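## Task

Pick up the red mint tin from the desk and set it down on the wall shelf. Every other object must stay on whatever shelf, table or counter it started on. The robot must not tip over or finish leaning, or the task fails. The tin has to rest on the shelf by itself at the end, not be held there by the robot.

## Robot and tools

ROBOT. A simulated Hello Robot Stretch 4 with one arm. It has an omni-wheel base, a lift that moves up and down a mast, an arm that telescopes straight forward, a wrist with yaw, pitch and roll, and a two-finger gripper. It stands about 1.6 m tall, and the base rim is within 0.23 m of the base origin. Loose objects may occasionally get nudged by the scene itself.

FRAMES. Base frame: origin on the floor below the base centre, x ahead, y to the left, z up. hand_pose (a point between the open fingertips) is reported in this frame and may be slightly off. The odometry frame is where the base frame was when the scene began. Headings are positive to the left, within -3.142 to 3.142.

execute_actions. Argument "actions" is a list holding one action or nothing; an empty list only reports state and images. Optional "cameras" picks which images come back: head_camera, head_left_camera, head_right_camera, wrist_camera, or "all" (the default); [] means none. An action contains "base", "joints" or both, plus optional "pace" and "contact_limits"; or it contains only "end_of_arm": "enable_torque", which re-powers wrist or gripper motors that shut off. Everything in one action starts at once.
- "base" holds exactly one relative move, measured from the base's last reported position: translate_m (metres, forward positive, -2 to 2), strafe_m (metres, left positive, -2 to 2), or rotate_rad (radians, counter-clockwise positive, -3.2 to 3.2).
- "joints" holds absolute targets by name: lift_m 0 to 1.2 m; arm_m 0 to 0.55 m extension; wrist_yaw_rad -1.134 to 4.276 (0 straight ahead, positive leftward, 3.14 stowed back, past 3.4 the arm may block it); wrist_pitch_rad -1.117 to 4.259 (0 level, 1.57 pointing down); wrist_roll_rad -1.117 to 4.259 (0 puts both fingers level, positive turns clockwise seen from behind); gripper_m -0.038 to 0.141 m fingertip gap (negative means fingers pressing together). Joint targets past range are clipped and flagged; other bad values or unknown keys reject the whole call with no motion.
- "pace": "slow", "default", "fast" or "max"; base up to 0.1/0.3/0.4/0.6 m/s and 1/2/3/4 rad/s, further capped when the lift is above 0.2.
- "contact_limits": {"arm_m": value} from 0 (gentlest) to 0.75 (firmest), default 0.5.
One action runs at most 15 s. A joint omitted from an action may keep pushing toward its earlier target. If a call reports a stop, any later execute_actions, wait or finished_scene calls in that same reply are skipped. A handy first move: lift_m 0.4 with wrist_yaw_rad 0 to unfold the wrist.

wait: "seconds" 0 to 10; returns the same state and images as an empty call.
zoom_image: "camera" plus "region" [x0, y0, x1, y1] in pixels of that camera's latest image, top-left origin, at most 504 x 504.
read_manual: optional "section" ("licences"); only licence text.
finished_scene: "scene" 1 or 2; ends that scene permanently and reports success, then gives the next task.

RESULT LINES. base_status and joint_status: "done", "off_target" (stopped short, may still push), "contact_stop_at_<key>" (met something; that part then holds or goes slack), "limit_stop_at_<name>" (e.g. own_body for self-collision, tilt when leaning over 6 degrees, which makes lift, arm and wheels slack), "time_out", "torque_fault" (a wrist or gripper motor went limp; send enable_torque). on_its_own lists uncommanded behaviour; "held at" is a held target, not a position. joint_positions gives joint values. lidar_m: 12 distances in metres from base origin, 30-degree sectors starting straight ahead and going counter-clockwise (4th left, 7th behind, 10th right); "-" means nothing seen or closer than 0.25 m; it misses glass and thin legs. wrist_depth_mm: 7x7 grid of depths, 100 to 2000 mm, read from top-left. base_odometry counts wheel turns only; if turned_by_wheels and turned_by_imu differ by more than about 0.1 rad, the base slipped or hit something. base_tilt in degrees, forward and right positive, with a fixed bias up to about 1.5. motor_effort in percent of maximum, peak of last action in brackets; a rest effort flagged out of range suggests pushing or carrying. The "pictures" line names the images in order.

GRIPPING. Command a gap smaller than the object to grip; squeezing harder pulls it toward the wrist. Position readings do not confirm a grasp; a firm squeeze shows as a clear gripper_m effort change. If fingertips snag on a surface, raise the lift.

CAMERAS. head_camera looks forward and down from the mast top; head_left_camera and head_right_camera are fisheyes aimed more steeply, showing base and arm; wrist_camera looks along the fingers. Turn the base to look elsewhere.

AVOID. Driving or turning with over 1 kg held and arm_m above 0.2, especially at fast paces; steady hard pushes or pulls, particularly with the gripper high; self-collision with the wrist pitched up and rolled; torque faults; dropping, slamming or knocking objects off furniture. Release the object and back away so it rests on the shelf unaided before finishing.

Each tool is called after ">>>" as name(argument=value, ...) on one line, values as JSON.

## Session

>>> execute_actions(actions=[])

Scene clock: 0.00 s.
base_odometry: x=+0.000 y=+0.000 heading=+0.000 (m, m, rad; odometry frame)
turned_by_wheels: +0.000 (rad since the last result)
turned_by_imu: +0.000 (rad since the last result)
base_tilt: forward=+1.1 right=+0.2 (deg)
lidar_m: 1.82 2.34 2.59 2.64 2.07 1.69 1.74 1.11 1.04 1.90 1.88 1.76
base_status: not commanded
joint_positions: lift_m=+0.155 arm_m=+0.002 wrist_yaw_rad=+3.076 wrist_pitch_rad=-0.002 wrist_roll_rad=+0.015 gripper_m=+0.057
joint_status: not commanded
motor_effort: lift_m=+19 arm_m=+0 wrist_yaw_rad=+0 wrist_pitch_rad=-8 wrist_roll_rad=+1 gripper_m=-3 wheel_0=+0 wheel_1=-1 wheel_2=+1 (%)
hand_pose: x=-0.1091 y=+0.1062 z=+0.3335 quat_wxyz=(+0.033, +0.001, +0.007, +0.999) (m; base frame)
wrist_depth_mm: - 138 - - - 1808 1661 / - 130 - - 1863 1708 1618 / - 129 187 - - 1808 1661 / 116 139 - - - 1808 1661 / 1808 - - - 1983 1756 1661 / 1308 1281 199 1229 191 1205 1229 / 878 866 809 109 842 750 842
pictures: head_camera, head_left_camera, head_right_camera, wrist_camera
Images, in order (width x height): head_camera 420x560, head_left_camera 420x672, head_right_camera 420x672, wrist_camera 616x392.

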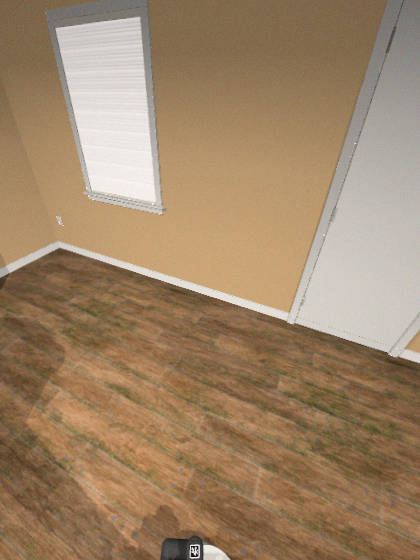

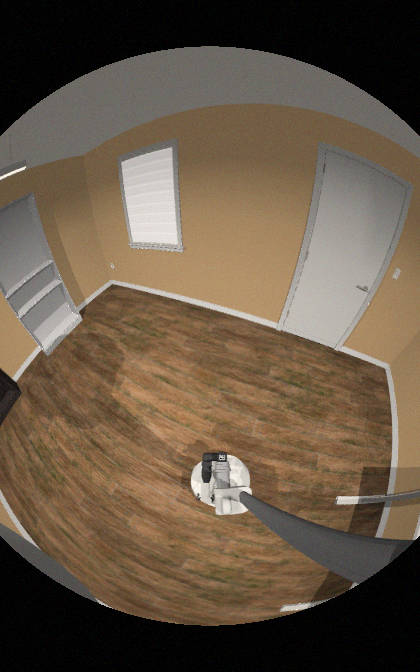

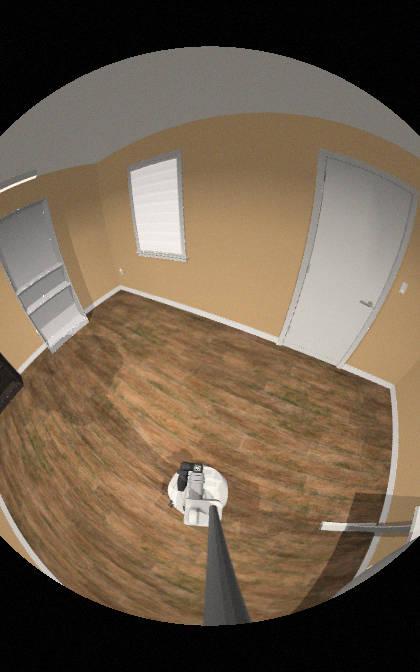

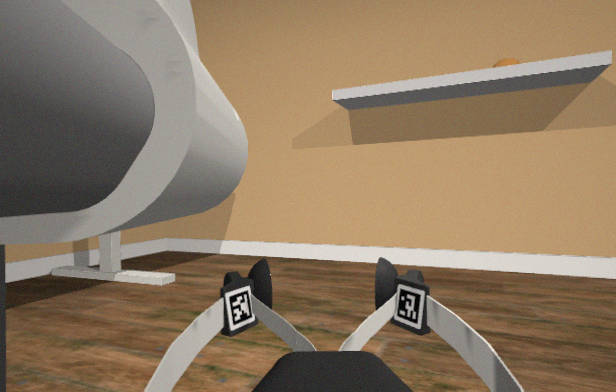

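>>> execute_actions(actions=[{"base":{"rotate_rad":-2.05},"joints":{"lift_m":0.9},"pace":"fast"}])

Scene clock: 3.03 s.
base_odometry: x=+0.000 y=+0.000 heading=-2.050 (m, m, rad; odometry frame)
turned_by_wheels: -2.050 (rad since the last result)
turned_by_imu: -2.050 (rad since the last result)
base_tilt: forward=+1.1 right=+0.2 (deg)
lidar_m: 1.04 1.90 1.86 1.74 1.83 2.37 2.62 2.64 1.79 1.69 1.59 1.11
base_status: done
joint_positions: lift_m=+0.900 arm_m=+0.002 wrist_yaw_rad=+3.076 wrist_pitch_rad=-0.002 wrist_roll_rad=+0.015 gripper_m=+0.057
joint_status: all done
motor_effort: lift_m=+22(25) arm_m=+0(0) wrist_yaw_rad=-1(1) wrist_pitch_rad=-8(9) wrist_roll_rad=+0(2) gripper_m=-4(4) wheel_0=+1(8) wheel_1=+1(12) wheel_2=+1(10) (%)
hand_pose: x=-0.1091 y=+0.1062 z=+1.0785 quat_wxyz=(+0.033, +0.001, +0.007, +0.999) (m; base frame)
wrist_depth_mm: - 138 - - - - - / - 130 - - - - - / - 129 187 - - - - / 116 139 - - - - - / - - - - - - - / - - 200 - 191 - - / - - - 109 - - -
pictures: head_camera, head_left_camera, head_right_camera, wrist_camera
Images, in order (width x height): head_camera 420x560, head_left_camera 420x672, head_right_camera 420x672, wrist_camera 616x392.

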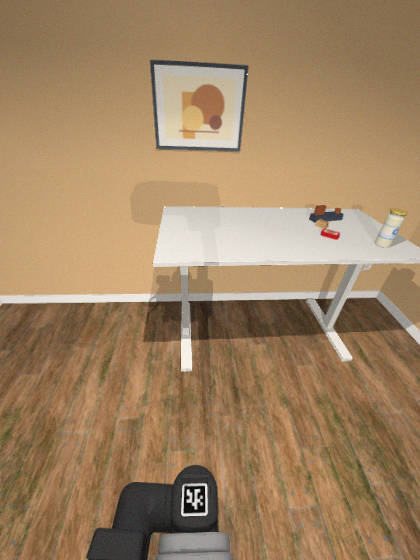

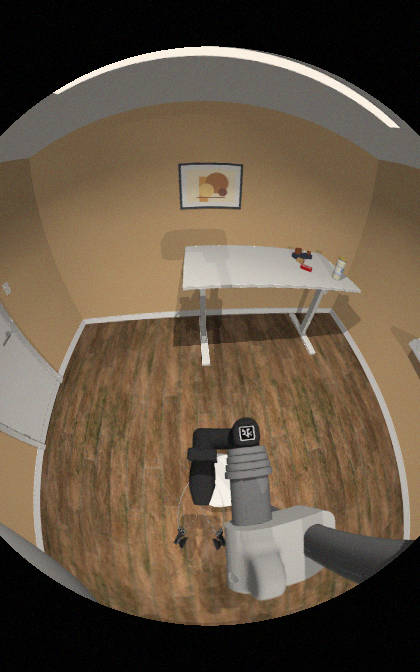

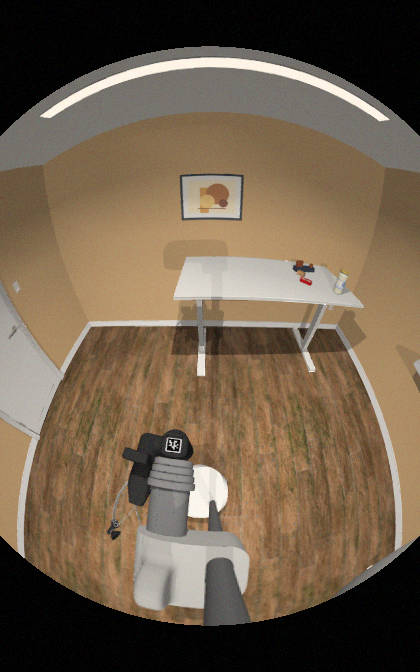

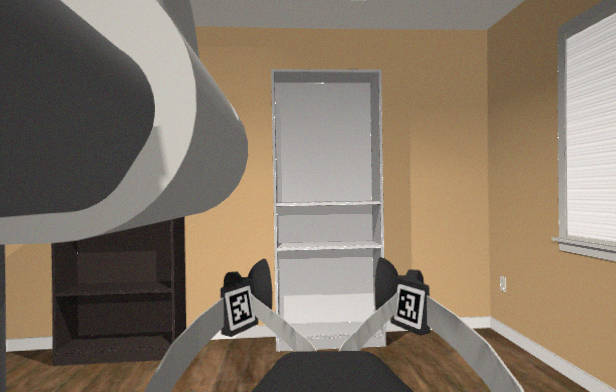

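>>> execute_actions(actions=[{"base":{"strafe_m":-0.62},"joints":{"lift_m":1.1,"wrist_yaw_rad":0,"wrist_pitch_rad":0.9,"gripper_m":0.12},"pace":"fast"}], cameras=[])

>>> execute_actions(actions=[{"base":{"translate_m":0.55},"pace":"fast"}])

Scene clock: 7.57 s.
base_odometry: x=-0.550 y=+0.286 heading=-2.050 (m, m, rad; odometry frame)
turned_by_wheels: +0.000 (rad since the last result)
turned_by_imu: +0.001 (rad since the last result)
base_tilt: forward=+1.0 right=+0.2 (deg)
lidar_m: 1.07 1.08 2.47 2.37 2.47 2.74 2.55 1.98 1.14 1.06 1.11 1.14
base_status: done
joint_positions: lift_m=+1.100 arm_m=+0.002 wrist_yaw_rad=+0.000 wrist_pitch_rad=+0.902 wrist_roll_rad=+0.015 gripper_m=+0.120
joint_status: all done
motor_effort: lift_m=+22(24) arm_m=+0(0) wrist_yaw_rad=-1(5) wrist_pitch_rad=-5(3) wrist_roll_rad=+1(0) gripper_m=+0(4) wheel_0=+0(11) wheel_1=+3(11) wheel_2=+0(1) (%)
hand_pose: x=+0.3520 y=-0.0874 z=+1.0517 quat_wxyz=(+0.900, +0.007, +0.436, -0.003) (m; base frame)
wrist_depth_mm: 1618 1661 1661 1661 1661 1661 1661 / 1863 1808 1863 1863 1863 1863 1756 / 1808 1708 1756 1708 1708 1661 1661 / 1618 1576 1576 1576 1537 1537 1499 / 1430 1430 1397 1397 1366 1336 1366 / 1308 1281 195 1255 1229 203 1255 / 1182 1160 1160 109 1138 1138 1160
pictures: none
No camera images: the call's "cameras" was empty. Leave "cameras" out to get every camera's image.

Scene clock: 10.70 s.
base_odometry: x=-0.804 y=-0.202 heading=-2.049 (m, m, rad; odometry frame)
turned_by_wheels: +0.000 (rad since the last result)
turned_by_imu: -0.002 (rad since the last result)
base_tilt: forward=+1.1 right=+0.2 (deg)
lidar_m: 0.51 0.54 0.71 2.35 2.50 3.29 3.08 1.95 1.12 1.05 0.81 0.57
base_status: done
joint_positions: lift_m=+1.100 arm_m=+0.002 wrist_yaw_rad=+0.000 wrist_pitch_rad=+0.902 wrist_roll_rad=+0.015 gripper_m=+0.120
joint_status: not commanded
motor_effort: lift_m=+22(22) arm_m=+0(0) wrist_yaw_rad=+0(1) wrist_pitch_rad=-7(6) wrist_roll_rad=+0(1) gripper_m=-1(2) wheel_0=+0(6) wheel_1=+2(7) wheel_2=+1(10) (%)
hand_pose: x=+0.3520 y=-0.0874 z=+1.0517 quat_wxyz=(+0.900, +0.007, +0.436, -0.003) (m; base frame)
wrist_depth_mm: 603 603 591 580 559 569 504 / 517 512 504 500 500 492 484 / 452 445 442 436 436 439 433 / 1025 1576 1537 1537 1537 1499 1499 / 1397 1397 1397 1397 1397 1366 1336 / 1308 1255 195 1281 1229 203 1229 / 1182 1182 1182 109 1160 1138 1138
pictures: head_camera, head_left_camera, head_right_camera, wrist_camera
Images, in order (width x height): head_camera 420x560, head_left_camera 420x672, head_right_camera 420x672, wrist_camera 616x392.

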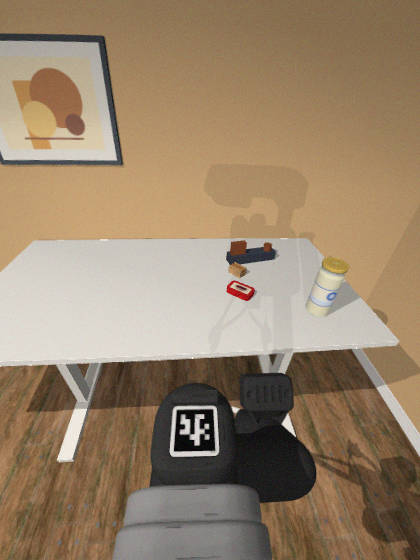

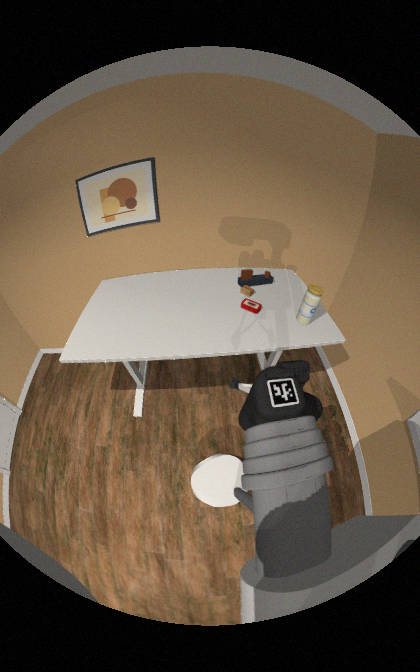

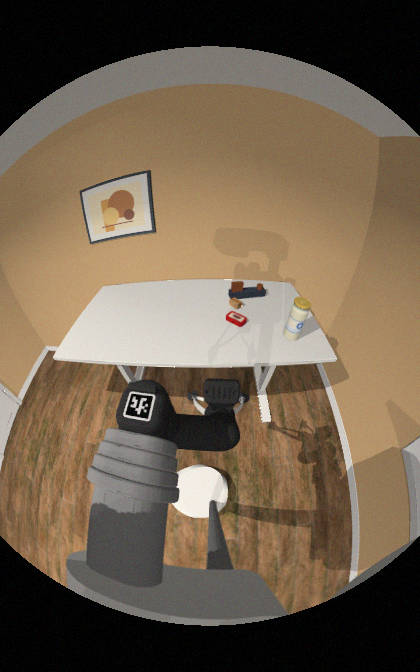

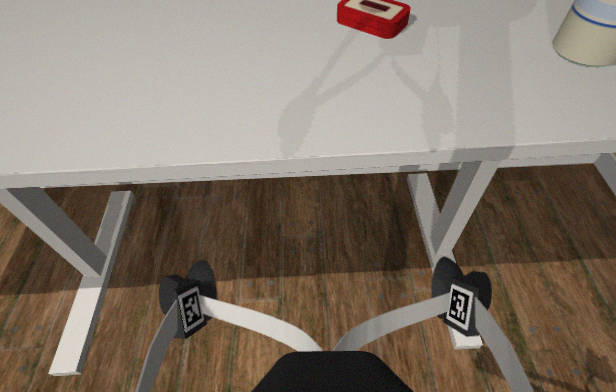

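>>> execute_actions(actions=[{"base":{"translate_m":0.2},"joints":{"lift_m":1.16,"wrist_yaw_rad":-0.43,"wrist_pitch_rad":1.3,"gripper_m":0.14}}], cameras=[])

>>> execute_actions(actions=[{"base":{"strafe_m":-0.047},"joints":{"arm_m":0.4}}])

Scene clock: 13.10 s.
base_odometry: x=-0.896 y=-0.380 heading=-2.049 (m, m, rad; odometry frame)
turned_by_wheels: +0.000 (rad since the last result)
turned_by_imu: -0.001 (rad since the last result)
base_tilt: forward=+1.1 right=+0.2 (deg)
lidar_m: 0.32 0.34 0.46 2.37 2.48 3.30 3.45 1.56 1.11 1.08 0.52 0.36
base_status: done
joint_positions: lift_m=+1.160 arm_m=+0.002 wrist_yaw_rad=-0.430 wrist_pitch_rad=+1.301 wrist_roll_rad=+0.015 gripper_m=+0.140
joint_status: all done
motor_effort: lift_m=+22(24) arm_m=-1(1) wrist_yaw_rad=-1(6) wrist_pitch_rad=-4(4) wrist_roll_rad=+1(1) gripper_m=+0(0) wheel_0=+2(5) wheel_1=+1(8) wheel_2=-1(11) (%)
hand_pose: x=+0.2066 y=-0.1116 z=+1.0599 quat_wxyz=(+0.777, +0.135, +0.590, -0.174) (m; base frame)
wrist_depth_mm: 402 397 397 394 389 394 1308 / 384 382 382 377 394 1366 1366 / 368 366 366 1336 1336 1366 1308 / 355 355 1308 1308 1308 1281 1308 / 347 1281 1281 1255 1255 1229 1255 / 1229 1205 1205 1025 1205 192 1182 / 1182 1160 1182 109 1160 1138 1160
pictures: none
No camera images: the call's "cameras" was empty. Leave "cameras" out to get every camera's image.

Scene clock: 15.37 s.
base_odometry: x=-0.937 y=-0.358 heading=-2.049 (m, m, rad; odometry frame)
turned_by_wheels: +0.000 (rad since the last result)
turned_by_imu: +0.000 (rad since the last result)
base_tilt: forward=+1.1 right=+0.2 (deg)
lidar_m: 0.33 0.35 0.46 2.42 2.51 3.37 3.43 1.52 1.07 1.03 0.52 0.36
base_status: done
joint_positions: lift_m=+1.160 arm_m=+0.399 wrist_yaw_rad=-0.430 wrist_pitch_rad=+1.301 wrist_roll_rad=+0.015 gripper_m=+0.140
joint_status: all done
motor_effort: lift_m=+22(22) arm_m=+7(7) wrist_yaw_rad=+0(1) wrist_pitch_rad=-4(4) wrist_roll_rad=+1(2) gripper_m=+1(1) wheel_0=+0(8) wheel_1=-1(7) wheel_2=+0(1) (%)
hand_pose: x=+0.6032 y=-0.1116 z=+1.0599 quat_wxyz=(+0.777, +0.135, +0.590, -0.174) (m; base frame)
wrist_depth_mm: 397 394 345 389 387 387 382 / 382 379 375 375 373 370 368 / 366 366 359 355 359 355 353 / 353 351 347 345 343 343 342 / 340 340 336 312 329 330 329 / 329 324 320 322 317 192 317 / 319 315 314 109 310 306 307
pictures: head_camera, head_left_camera, head_right_camera, wrist_camera
Images, in order (width x height): head_camera 420x560, head_left_camera 420x672, head_right_camera 420x672, wrist_camera 616x392.

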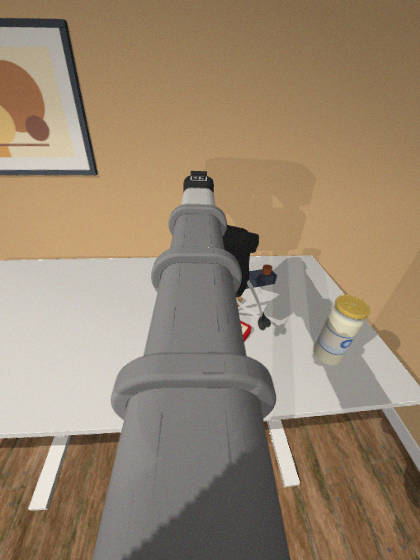

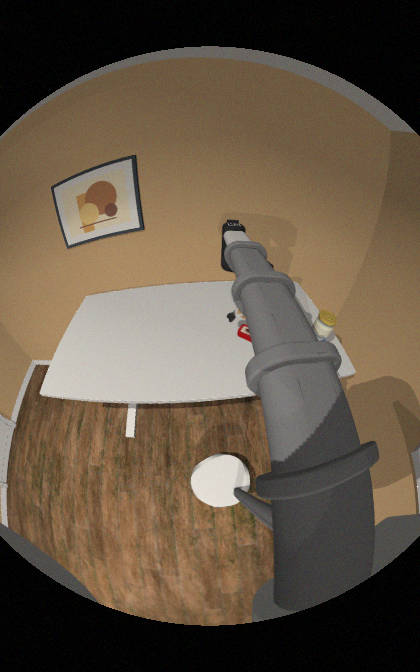

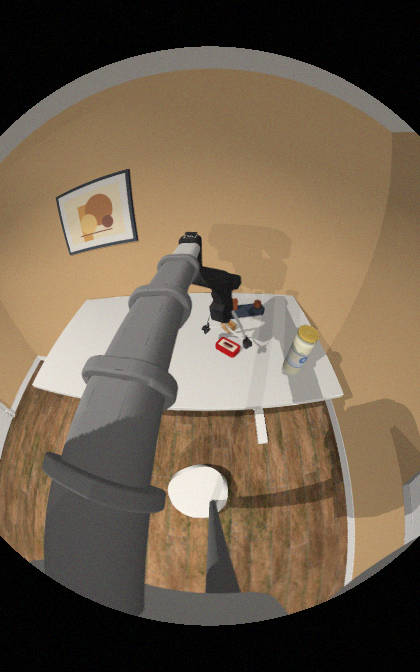

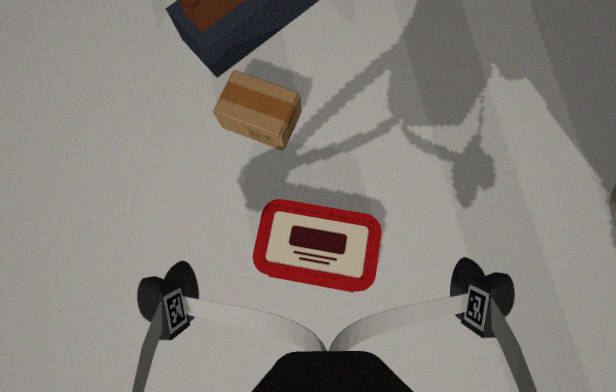

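>>> execute_actions(actions=[{"base":{"strafe_m":-0.013},"joints":{"arm_m":0.454,"wrist_yaw_rad":-0.57,"lift_m":1.08}}], cameras=["wrist_camera","head_right_camera"])

Scene clock: 16.93 s.
base_odometry: x=-0.949 y=-0.352 heading=-2.049 (m, m, rad; odometry frame)
turned_by_wheels: +0.000 (rad since the last result)
turned_by_imu: +0.000 (rad since the last result)
base_tilt: forward=+1.1 right=+0.2 (deg)
lidar_m: 0.32 0.34 0.44 2.46 2.54 3.41 3.35 1.51 1.05 1.02 0.51 0.36
base_status: done
joint_positions: lift_m=+1.080 arm_m=+0.453 wrist_yaw_rad=-0.570 wrist_pitch_rad=+1.301 wrist_roll_rad=+0.015 gripper_m=+0.140
joint_status: all done
motor_effort: lift_m=+15(21) arm_m=+7(5) wrist_yaw_rad=-1(3) wrist_pitch_rad=-4(4) wrist_roll_rad=+1(1) gripper_m=+1(1) wheel_0=+2(7) wheel_1=-1(8) wheel_2=+0(0) (%)
hand_pose: x=+0.6414 y=-0.1151 z=+0.9805 quat_wxyz=(+0.763, +0.176, +0.579, -0.228) (m; base frame)
wrist_depth_mm: 306 254 296 300 298 296 294 / 293 289 249 287 285 282 282 / 282 278 243 276 276 273 272 / 270 270 267 265 264 263 260 / 260 259 257 233 252 253 252 / 252 247 222 225 224 193 244 / 243 240 240 109 234 236 236
pictures: head_right_camera, wrist_camera
Images, in order (width x height): head_right_camera 420x672, wrist_camera 616x392.

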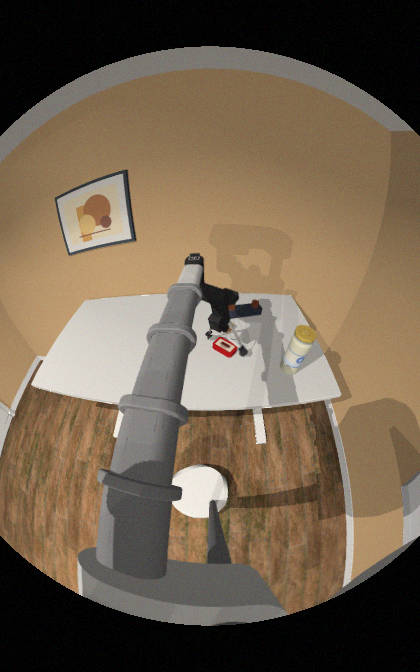

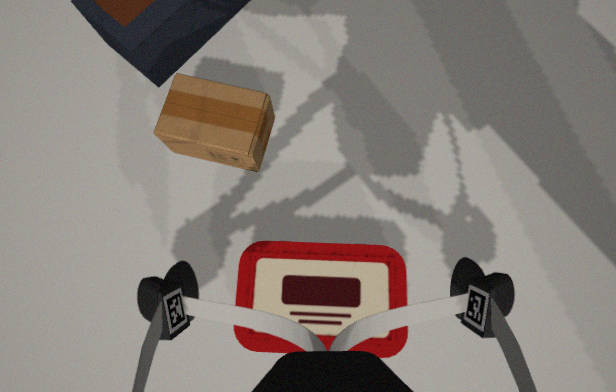

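>>> execute_actions(actions=[{"joints":{"gripper_m":0.115,"lift_m":1.045},"pace":"slow"}], cameras=["wrist_camera"])

Scene clock: 18.83 s.
base_odometry: x=-0.949 y=-0.352 heading=-2.050 (m, m, rad; odometry frame)
turned_by_wheels: -0.001 (rad since the last result)
turned_by_imu: +0.009 (rad since the last result)
base_tilt: forward=+1.1 right=+0.1 (deg)
lidar_m: 0.33 0.33 0.45 2.46 2.52 3.42 3.30 1.48 1.04 1.01 0.52 0.37
base_status: not commanded
joint_positions: lift_m=+1.064 arm_m=+0.453 wrist_yaw_rad=-0.571 wrist_pitch_rad=+1.294 wrist_roll_rad=+0.016 gripper_m=+0.115
joint_status: lift_m contact_stop (moved -0.016 of -0.035); the others done
on_its_own: lift_m is slack since a contact_stop (your +1.045 is given up)
motor_effort: lift_m=+18(18) arm_m=+7(7) wrist_yaw_rad=+4(11) wrist_pitch_rad=+14(17) wrist_roll_rad=-3(3) gripper_m=-5(7) wheel_0=-2(3) wheel_1=-2(2) wheel_2=-5(6) (%)
hand_pose: x=+0.6427 y=-0.1161 z=+0.9651 quat_wxyz=(+0.764, +0.176, +0.577, -0.229) (m; base frame)
wrist_depth_mm: 294 247 286 290 286 285 282 / 282 278 236 276 276 273 270 / 270 268 233 264 264 260 259 / 258 257 256 254 253 251 250 / 249 247 244 221 222 242 240 / 239 236 213 213 212 206 232 / 231 229 228 109 207 224 224
pictures: wrist_camera
Images, in order (width x height): wrist_camera 616x392.

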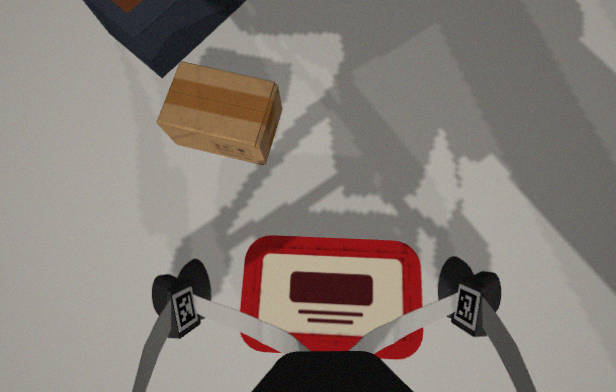

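>>> execute_actions(actions=[{"joints":{"lift_m":1.07,"wrist_pitch_rad":1.3}}], cameras=[])

>>> execute_actions(actions=[{"joints":{"gripper_m":0.03}}], cameras=["wrist_camera"])

>>> execute_actions(actions=[{"joints":{"lift_m":1.15}}], cameras=["wrist_camera","head_right_camera"])

Scene clock: 19.50 s.
base_odometry: x=-0.949 y=-0.352 heading=-2.050 (m, m, rad; odometry frame)
turned_by_wheels: +0.000 (rad since the last result)
turned_by_imu: +0.000 (rad since the last result)
base_tilt: forward=+1.1 right=+0.2 (deg)
lidar_m: 0.32 0.35 0.45 2.45 2.54 3.41 3.33 1.50 1.04 1.02 0.51 0.36
base_status: not commanded
joint_positions: lift_m=+1.070 arm_m=+0.453 wrist_yaw_rad=-0.570 wrist_pitch_rad=+1.299 wrist_roll_rad=+0.015 gripper_m=+0.115
joint_status: all done
motor_effort: lift_m=+22(23) arm_m=+6(7) wrist_yaw_rad=+1(4) wrist_pitch_rad=+0(15) wrist_roll_rad=-2(2) gripper_m=-2(4) wheel_0=-1(2) wheel_1=-1(2) wheel_2=-4(6) (%)
hand_pose: x=+0.6417 y=-0.1154 z=+0.9700 quat_wxyz=(+0.763, +0.176, +0.579, -0.228) (m; base frame)
wrist_depth_mm: 294 262 286 289 287 285 283 / 282 279 237 277 274 273 272 / 270 268 243 265 264 262 260 / 260 259 257 255 254 252 251 / 251 249 248 224 223 243 242 / 242 239 195 215 214 200 234 / 233 230 231 109 225 225 226
pictures: none
No camera images: the call's "cameras" was empty. Leave "cameras" out to get every camera's image.

Scene clock: 21.20 s.
base_odometry: x=-0.949 y=-0.352 heading=-2.050 (m, m, rad; odometry frame)
turned_by_wheels: +0.000 (rad since the last result)
turned_by_imu: +0.000 (rad since the last result)
base_tilt: forward=+1.0 right=+0.2 (deg)
lidar_m: 0.33 0.35 0.43 2.45 2.54 3.44 3.34 1.49 1.05 1.03 0.52 0.37
base_status: not commanded
joint_positions: lift_m=+1.070 arm_m=+0.453 wrist_yaw_rad=-0.570 wrist_pitch_rad=+1.301 wrist_roll_rad=+0.015 gripper_m=+0.031
joint_status: all done
motor_effort: lift_m=+20(22) arm_m=+6(6) wrist_yaw_rad=+1(1) wrist_pitch_rad=-2(5) wrist_roll_rad=-3(0) gripper_m=-32(31) wheel_0=-1(1) wheel_1=-1(2) wheel_2=-4(4) (%)
hand_pose: x=+0.6413 y=-0.1151 z=+0.9701 quat_wxyz=(+0.762, +0.176, +0.579, -0.228) (m; base frame)
wrist_depth_mm: 293 262 285 287 286 283 281 / 279 279 236 276 276 272 270 / 270 268 246 264 264 262 259 / 259 257 256 255 253 252 252 / 250 248 246 208 208 243 242 / 241 239 199 201 200 176 234 / 233 229 229 109 195 225 185
pictures: wrist_camera
Images, in order (width x height): wrist_camera 616x392.

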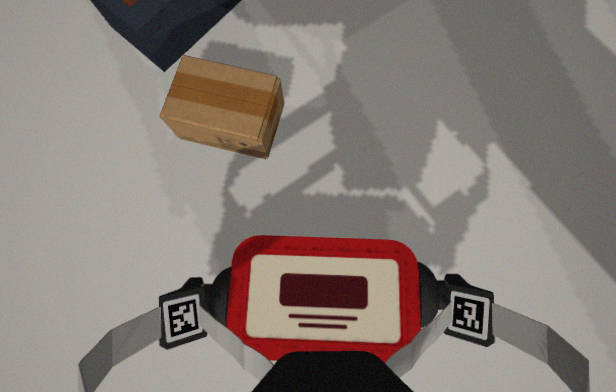

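Scene clock: 22.53 s.
base_odometry: x=-0.949 y=-0.352 heading=-2.050 (m, m, rad; odometry frame)
turned_by_wheels: +0.000 (rad since the last result)
turned_by_imu: +0.000 (rad since the last result)
base_tilt: forward=+1.1 right=+0.2 (deg)
lidar_m: 0.32 0.34 0.47 2.45 2.55 3.42 3.37 1.49 1.06 1.02 0.52 0.35
base_status: not commanded
joint_positions: lift_m=+1.150 arm_m=+0.453 wrist_yaw_rad=-0.570 wrist_pitch_rad=+1.301 wrist_roll_rad=+0.015 gripper_m=+0.031
joint_status: all done
motor_effort: lift_m=+23(25) arm_m=+6(6) wrist_yaw_rad=+1(1) wrist_pitch_rad=-3(5) wrist_roll_rad=-1(0) gripper_m=-31(33) wheel_0=-1(1) wheel_1=-2(2) wheel_2=-3(4) (%)
hand_pose: x=+0.6413 y=-0.1151 z=+1.0498 quat_wxyz=(+0.762, +0.176, +0.579, -0.228) (m; base frame)
wrist_depth_mm: 387 379 325 375 377 373 373 / 370 366 351 364 362 359 357 / 357 353 314 347 345 343 343 / 342 342 336 336 334 332 330 / 330 329 324 208 208 320 319 / 317 317 200 202 200 177 309 / 306 301 301 109 196 298 294
pictures: head_right_camera, wrist_camera
Images, in order (width x height): head_right_camera 420x672, wrist_camera 616x392.

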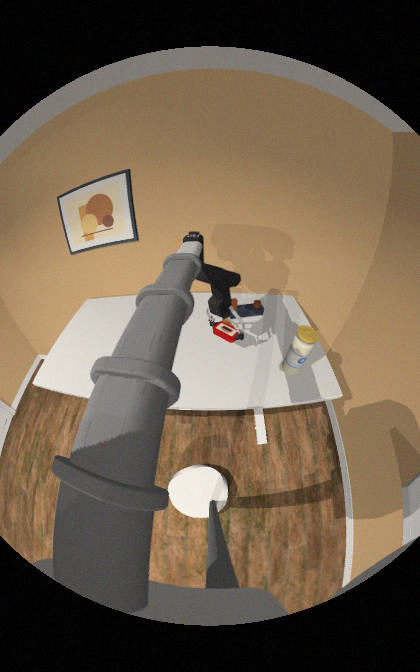

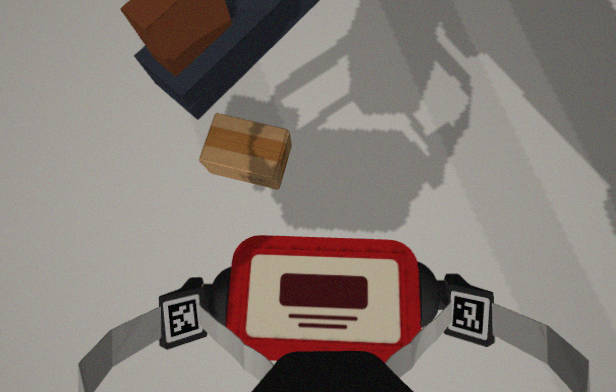

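>>> execute_actions(actions=[{"base":{"translate_m":-0.45},"joints":{"arm_m":0.0,"wrist_yaw_rad":0},"pace":"fast"}], cameras=[])

>>> execute_actions(actions=[{"base":{"rotate_rad":-1.57},"pace":"fast"}])

Scene clock: 25.63 s.
base_odometry: x=-0.741 y=+0.047 heading=-2.050 (m, m, rad; odometry frame)
turned_by_wheels: +0.000 (rad since the last result)
turned_by_imu: +0.003 (rad since the last result)
base_tilt: forward=+1.0 right=+0.1 (deg)
lidar_m: 0.76 0.80 1.08 2.45 2.55 3.09 2.95 1.88 1.07 0.99 1.30 0.82
base_status: done
joint_positions: lift_m=+1.150 arm_m=+0.003 wrist_yaw_rad=+0.000 wrist_pitch_rad=+1.301 wrist_roll_rad=+0.015 gripper_m=+0.031
joint_status: all done
joint sent to its limit — the command would take arm_m past its lower limit, so that joint was sent only as far as its limit.
motor_effort: lift_m=+22(23) arm_m=-7(8) wrist_yaw_rad=+0(7) wrist_pitch_rad=-5(5) wrist_roll_rad=-1(0) gripper_m=-31(31) wheel_0=+0(4) wheel_1=-2(7) wheel_2=+0(11) (%)
hand_pose: x=+0.2510 y=-0.0874 z=+1.0499 quat_wxyz=(+0.796, +0.006, +0.606, -0.005) (m; base frame)
wrist_depth_mm: 1464 1464 1464 1430 1430 1430 1430 / 1397 1430 1397 1430 1366 1397 1397 / 1397 1336 1366 1336 1308 1336 1308 / 1308 1308 1281 1281 1281 1255 1255 / 1281 1255 1229 208 208 1229 1229 / 1205 1205 199 202 200 177 1182 / 1205 1160 976 109 196 1138 1138
pictures: none
No camera images: the call's "cameras" was empty. Leave "cameras" out to get every camera's image.

Scene clock: 28.27 s.
base_odometry: x=-0.741 y=+0.047 heading=+2.664 (m, m, rad; odometry frame)
turned_by_wheels: -1.570 (rad since the last result)
turned_by_imu: -1.570 (rad since the last result)
base_tilt: forward=+1.1 right=+0.2 (deg)
lidar_m: 0.99 1.05 0.81 0.77 0.82 1.07 2.46 2.56 3.06 2.83 1.87 1.04
base_status: done
joint_positions: lift_m=+1.150 arm_m=+0.003 wrist_yaw_rad=+0.000 wrist_pitch_rad=+1.301 wrist_roll_rad=+0.015 gripper_m=+0.031
joint_status: not commanded
motor_effort: lift_m=+22(22) arm_m=-7(7) wrist_yaw_rad=+1(0) wrist_pitch_rad=-5(5) wrist_roll_rad=+0(2) gripper_m=-31(33) wheel_0=+2(5) wheel_1=+1(7) wheel_2=+3(6) (%)
hand_pose: x=+0.2511 y=-0.0874 z=+1.0499 quat_wxyz=(+0.796, +0.006, +0.606, -0.005) (m; base frame)
wrist_depth_mm: 1430 1430 1430 1397 1430 1464 1397 / 1430 1397 1430 1397 1397 1366 1336 / 1336 1366 1366 1336 1336 1336 1308 / 1308 1336 1308 1308 1281 1281 1255 / 1255 1255 1255 208 208 1229 1205 / 1229 1205 199 201 200 177 1205 / 1182 1182 976 109 196 1160 1160
pictures: head_camera, head_left_camera, head_right_camera, wrist_camera
Images, in order (width x height): head_camera 420x560, head_left_camera 420x672, head_right_camera 420x672, wrist_camera 616x392.

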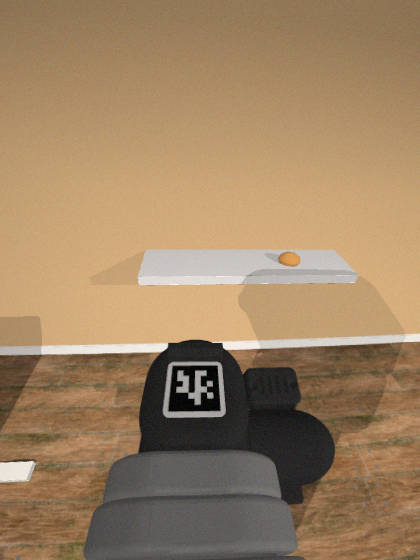

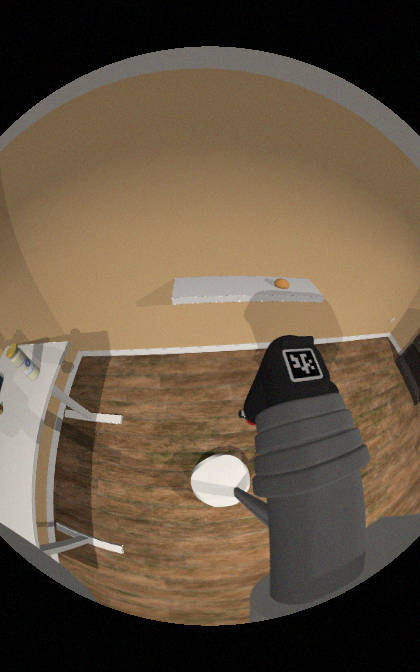

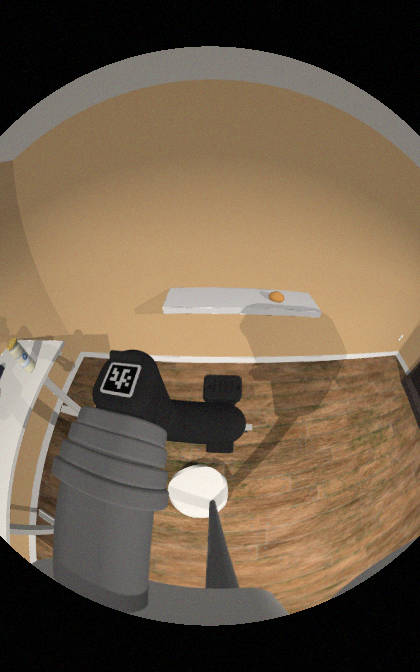

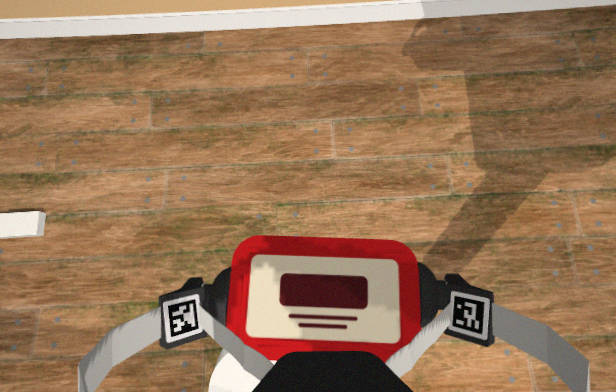

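>>> execute_actions(actions=[{"base":{"translate_m":0.45},"joints":{"lift_m":1.2},"pace":"fast"}], cameras=[])

>>> execute_actions(actions=[{"joints":{"arm_m":0.4}}])

Scene clock: 31.27 s.
base_odometry: x=-1.141 y=+0.254 heading=+2.664 (m, m, rad; odometry frame)
turned_by_wheels: +0.000 (rad since the last result)
turned_by_imu: -0.002 (rad since the last result)
base_tilt: forward=+1.0 right=+0.3 (deg)
lidar_m: 0.55 0.89 1.13 0.81 0.83 1.11 2.94 3.02 3.12 2.81 0.85 0.58
base_status: done
joint_positions: lift_m=+1.200 arm_m=+0.003 wrist_yaw_rad=+0.000 wrist_pitch_rad=+1.301 wrist_roll_rad=+0.015 gripper_m=+0.031
joint_status: all done
motor_effort: lift_m=+22(24) arm_m=-7(7) wrist_yaw_rad=+2(1) wrist_pitch_rad=-4(5) wrist_roll_rad=+0(0) gripper_m=-33(31) wheel_0=+1(8) wheel_1=+0(3) wheel_2=-1(13) (%)
hand_pose: x=+0.2511 y=-0.0874 z=+1.0999 quat_wxyz=(+0.796, +0.006, +0.606, -0.005) (m; base frame)
wrist_depth_mm: 525 508 508 504 508 500 508 / 1025 1042 1042 1078 1078 1118 1138 / 1336 1366 1366 1397 1366 1366 1366 / 1397 1366 1336 1336 1336 1308 1336 / 1308 1308 1281 208 208 1281 1281 / 1281 1255 199 202 200 177 1205 / 1229 1205 1025 109 196 1205 1182
pictures: none
No camera images: the call's "cameras" was empty. Leave "cameras" out to get every camera's image.

Scene clock: 33.53 s.
base_odometry: x=-1.141 y=+0.254 heading=+2.664 (m, m, rad; odometry frame)
turned_by_wheels: +0.000 (rad since the last result)
turned_by_imu: +0.000 (rad since the last result)
base_tilt: forward=+1.1 right=+0.2 (deg)
lidar_m: 0.55 0.55 1.12 0.80 0.82 1.11 2.91 3.00 3.10 2.84 0.81 0.59
base_status: not commanded
joint_positions: lift_m=+1.200 arm_m=+0.399 wrist_yaw_rad=+0.000 wrist_pitch_rad=+1.301 wrist_roll_rad=+0.015 gripper_m=+0.031
joint_status: all done
motor_effort: lift_m=+22(22) arm_m=+7(10) wrist_yaw_rad=+0(0) wrist_pitch_rad=-4(3) wrist_roll_rad=+0(1) gripper_m=-32(32) wheel_0=+1(1) wheel_1=+0(0) wheel_2=-1(1) (%)
hand_pose: x=+0.6466 y=-0.0874 z=+1.0999 quat_wxyz=(+0.796, +0.006, +0.606, -0.004) (m; base frame)
wrist_depth_mm: 272 274 276 281 286 290 297 / 338 343 347 353 364 370 377 / 452 455 455 455 455 452 452 / 452 445 442 439 439 436 433 / 436 433 427 208 208 424 418 / 418 418 198 202 200 177 404 / 410 404 402 109 195 1182 1138
pictures: head_camera, head_left_camera, head_right_camera, wrist_camera
Images, in order (width x height): head_camera 420x560, head_left_camera 420x672, head_right_camera 420x672, wrist_camera 616x392.

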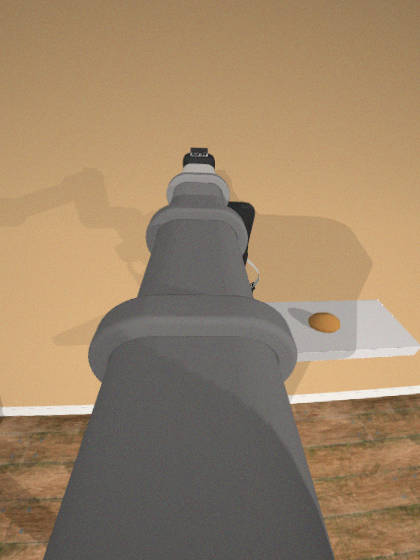

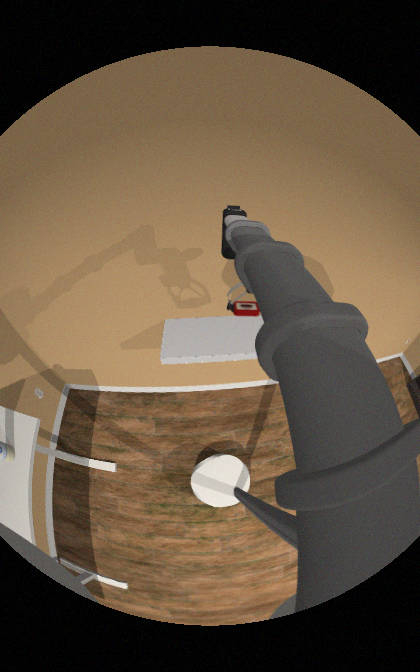

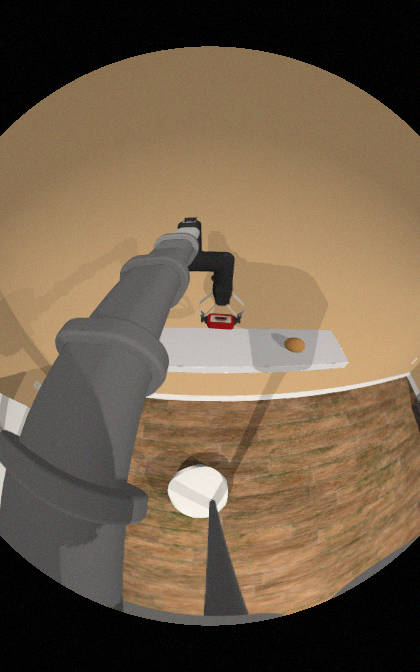

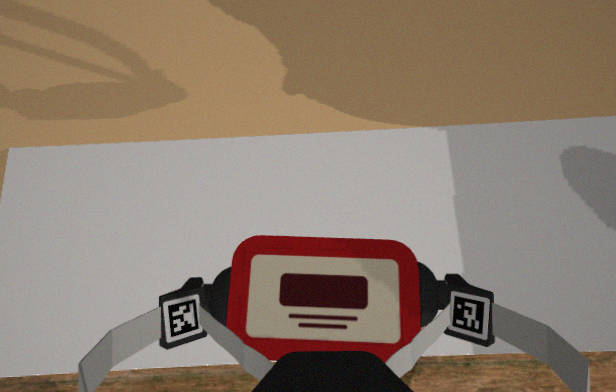

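>>> execute_actions(actions=[{"joints":{"arm_m":0.43,"lift_m":1.04}}], cameras=["wrist_camera"])

Scene clock: 35.37 s.
base_odometry: x=-1.141 y=+0.254 heading=+2.664 (m, m, rad; odometry frame)
turned_by_wheels: +0.000 (rad since the last result)
turned_by_imu: +0.000 (rad since the last result)
base_tilt: forward=+1.2 right=+0.2 (deg)
lidar_m: 0.54 0.58 1.14 0.79 0.83 1.10 2.93 3.04 3.09 2.82 0.80 0.64
base_status: not commanded
joint_positions: lift_m=+1.040 arm_m=+0.429 wrist_yaw_rad=+0.000 wrist_pitch_rad=+1.301 wrist_roll_rad=+0.015 gripper_m=+0.031
joint_status: all done
motor_effort: lift_m=+16(22) arm_m=+7(8) wrist_yaw_rad=+0(0) wrist_pitch_rad=-4(5) wrist_roll_rad=+0(0) gripper_m=-32(30) wheel_0=+1(1) wheel_1=+1(0) wheel_2=-1(1) (%)
hand_pose: x=+0.6766 y=-0.0874 z=+0.9404 quat_wxyz=(+0.796, +0.006, +0.606, -0.005) (m; base frame)
wrist_depth_mm: 229 231 234 236 240 245 249 / 285 289 294 297 296 294 294 / 297 294 291 290 287 287 285 / 285 285 281 281 277 276 273 / 276 274 271 208 208 266 265 / 264 263 200 201 200 176 256 / 256 252 251 109 196 248 195
pictures: wrist_camera
Images, in order (width x height): wrist_camera 616x392.

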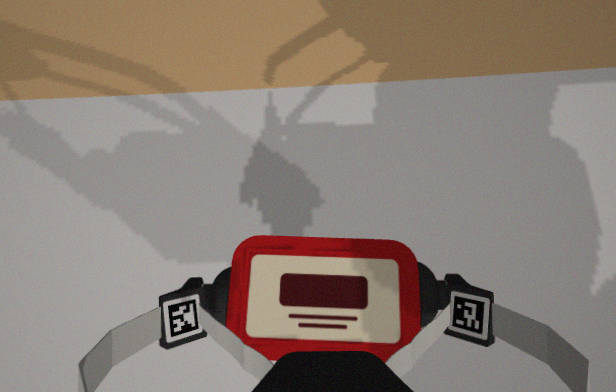

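>>> execute_actions(actions=[{"joints":{"lift_m":1.018},"pace":"slow"}], cameras=[])

>>> execute_actions(actions=[{"joints":{"gripper_m":0.115}}], cameras=["wrist_camera"])

>>> execute_actions(actions=[{"joints":{"lift_m":1.1}}], cameras=[])

>>> execute_actions(actions=[{"joints":{"arm_m":0.05},"pace":"fast"}])

Scene clock: 36.43 s.
base_odometry: x=-1.141 y=+0.254 heading=+2.664 (m, m, rad; odometry frame)
turned_by_wheels: +0.000 (rad since the last result)
turned_by_imu: +0.000 (rad since the last result)
base_tilt: forward=+1.0 right=+0.2 (deg)
lidar_m: 0.54 0.57 1.13 0.80 0.82 1.12 2.90 3.00 3.09 2.83 0.82 0.61
base_status: not commanded
joint_positions: lift_m=+1.018 arm_m=+0.429 wrist_yaw_rad=+0.000 wrist_pitch_rad=+1.301 wrist_roll_rad=+0.015 gripper_m=+0.031
joint_status: all done
motor_effort: lift_m=+16(15) arm_m=+7(7) wrist_yaw_rad=+0(0) wrist_pitch_rad=-5(5) wrist_roll_rad=-1(1) gripper_m=-31(31) wheel_0=+1(1) wheel_1=+0(0) wheel_2=-1(1) (%)
hand_pose: x=+0.6766 y=-0.0874 z=+0.9184 quat_wxyz=(+0.796, +0.006, +0.606, -0.005) (m; base frame)
wrist_depth_mm: 229 231 233 236 240 246 249 / 279 277 278 276 274 273 273 / 273 271 268 267 265 263 263 / 263 260 258 257 255 255 252 / 253 251 249 208 208 244 243 / 243 241 200 201 200 177 236 / 236 230 230 109 196 228 186
pictures: none
No camera images: the call's "cameras" was empty. Leave "cameras" out to get every camera's image.

Scene clock: 38.13 s.
base_odometry: x=-1.141 y=+0.254 heading=+2.664 (m, m, rad; odometry frame)
turned_by_wheels: +0.000 (rad since the last result)
turned_by_imu: +0.000 (rad since the last result)
base_tilt: forward=+1.1 right=+0.2 (deg)
lidar_m: 0.54 0.59 1.12 0.79 0.83 1.11 2.93 3.03 3.06 2.82 0.85 0.64
base_status: not commanded
joint_positions: lift_m=+1.018 arm_m=+0.429 wrist_yaw_rad=+0.000 wrist_pitch_rad=+1.301 wrist_roll_rad=+0.015 gripper_m=+0.115
joint_status: all done
motor_effort: lift_m=+16(15) arm_m=+7(7) wrist_yaw_rad=+0(0) wrist_pitch_rad=-3(4) wrist_roll_rad=-1(1) gripper_m=+0(31) wheel_0=+1(1) wheel_1=+0(0) wheel_2=-1(1) (%)
hand_pose: x=+0.6766 y=-0.0874 z=+0.9185 quat_wxyz=(+0.796, +0.006, +0.605, -0.005) (m; base frame)
wrist_depth_mm: 229 231 233 236 240 246 249 / 279 277 278 277 277 276 273 / 274 272 270 267 266 263 263 / 263 262 260 257 255 254 253 / 253 251 250 225 225 244 245 / 244 242 196 218 216 212 236 / 236 233 232 109 228 227 228
pictures: wrist_camera
Images, in order (width x height): wrist_camera 616x392.

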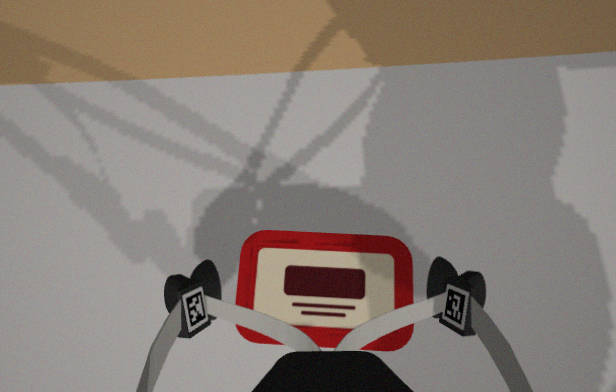

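Scene clock: 39.47 s.
base_odometry: x=-1.141 y=+0.254 heading=+2.664 (m, m, rad; odometry frame)
turned_by_wheels: +0.000 (rad since the last result)
turned_by_imu: +0.000 (rad since the last result)
base_tilt: forward=+1.1 right=+0.2 (deg)
lidar_m: 0.55 0.57 1.13 0.80 0.82 1.11 2.94 3.03 3.11 2.82 0.84 0.57
base_status: not commanded
joint_positions: lift_m=+1.100 arm_m=+0.429 wrist_yaw_rad=+0.000 wrist_pitch_rad=+1.301 wrist_roll_rad=+0.015 gripper_m=+0.115
joint_status: all done
motor_effort: lift_m=+22(23) arm_m=+7(7) wrist_yaw_rad=+0(0) wrist_pitch_rad=-3(3) wrist_roll_rad=+0(1) gripper_m=-3(0) wheel_0=+1(1) wheel_1=+0(1) wheel_2=-1(1) (%)
hand_pose: x=+0.6766 y=-0.0874 z=+0.9999 quat_wxyz=(+0.796, +0.006, +0.605, -0.005) (m; base frame)
wrist_depth_mm: 229 230 233 236 240 244 250 / 286 290 293 298 304 312 317 / 357 357 353 351 351 349 345 / 347 345 345 340 338 338 334 / 334 332 330 306 325 324 324 / 324 320 196 296 294 211 312 / 310 309 309 109 304 301 301
pictures: none
No camera images: the call's "cameras" was empty. Leave "cameras" out to get every camera's image.

Scene clock: 41.33 s.
base_odometry: x=-1.141 y=+0.254 heading=+2.664 (m, m, rad; odometry frame)
turned_by_wheels: +0.000 (rad since the last result)
turned_by_imu: +0.000 (rad since the last result)
base_tilt: forward=+1.1 right=+0.1 (deg)
lidar_m: 0.54 0.60 1.11 0.80 0.81 1.08 2.94 3.00 3.08 2.82 0.83 0.59
base_status: not commanded
joint_positions: lift_m=+1.100 arm_m=+0.051 wrist_yaw_rad=+0.000 wrist_pitch_rad=+1.301 wrist_roll_rad=+0.015 gripper_m=+0.115
joint_status: all done
motor_effort: lift_m=+22(23) arm_m=-7(6) wrist_yaw_rad=+1(0) wrist_pitch_rad=-4(4) wrist_roll_rad=-1(0) gripper_m=-1(0) wheel_0=+1(1) wheel_1=+0(0) wheel_2=-1(1) (%)
hand_pose: x=+0.2990 y=-0.0874 z=+0.9999 quat_wxyz=(+0.796, +0.006, +0.606, -0.005) (m; base frame)
wrist_depth_mm: 402 399 402 407 415 424 831 / 946 960 976 991 1008 1025 1060 / 1229 1255 1255 1255 1255 1281 1255 / 1255 1255 1255 1255 1229 1229 1229 / 1255 1229 1205 1182 1182 1182 1160 / 1182 1182 196 1160 1138 212 1138 / 1138 1138 1118 109 1098 1098 1098
pictures: head_camera, head_left_camera, head_right_camera, wrist_camera
Images, in order (width x height): head_camera 420x560, head_left_camera 420x672, head_right_camera 420x672, wrist_camera 616x392.

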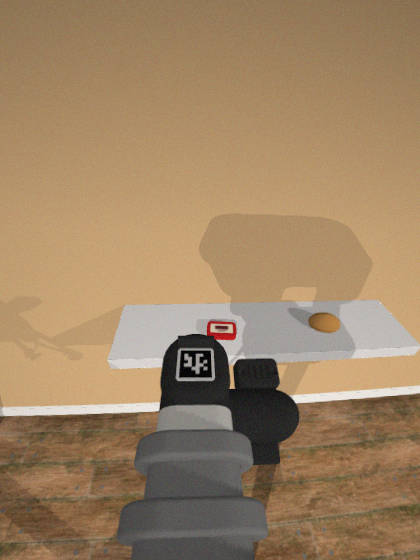

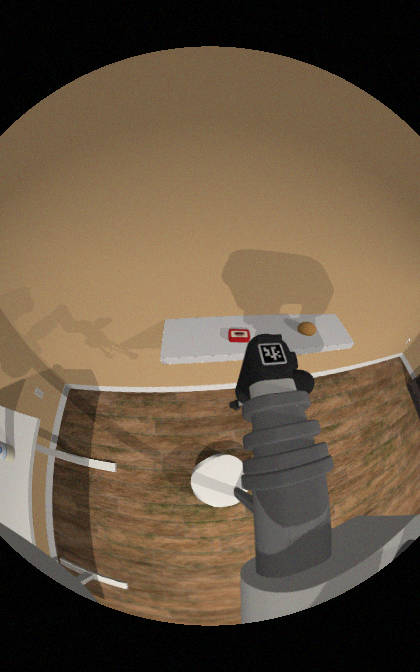

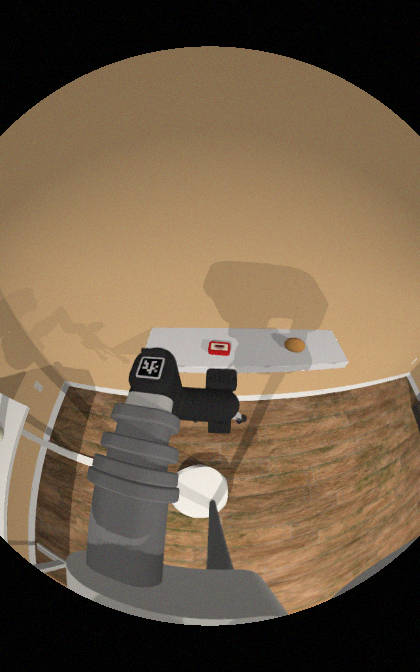

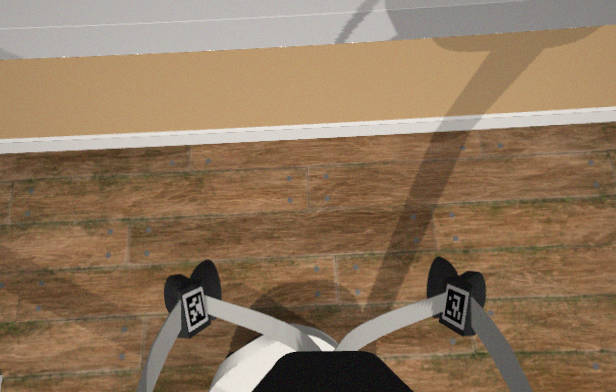

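>>> finished_scene(scene=2)

The scene is finished: the task was done.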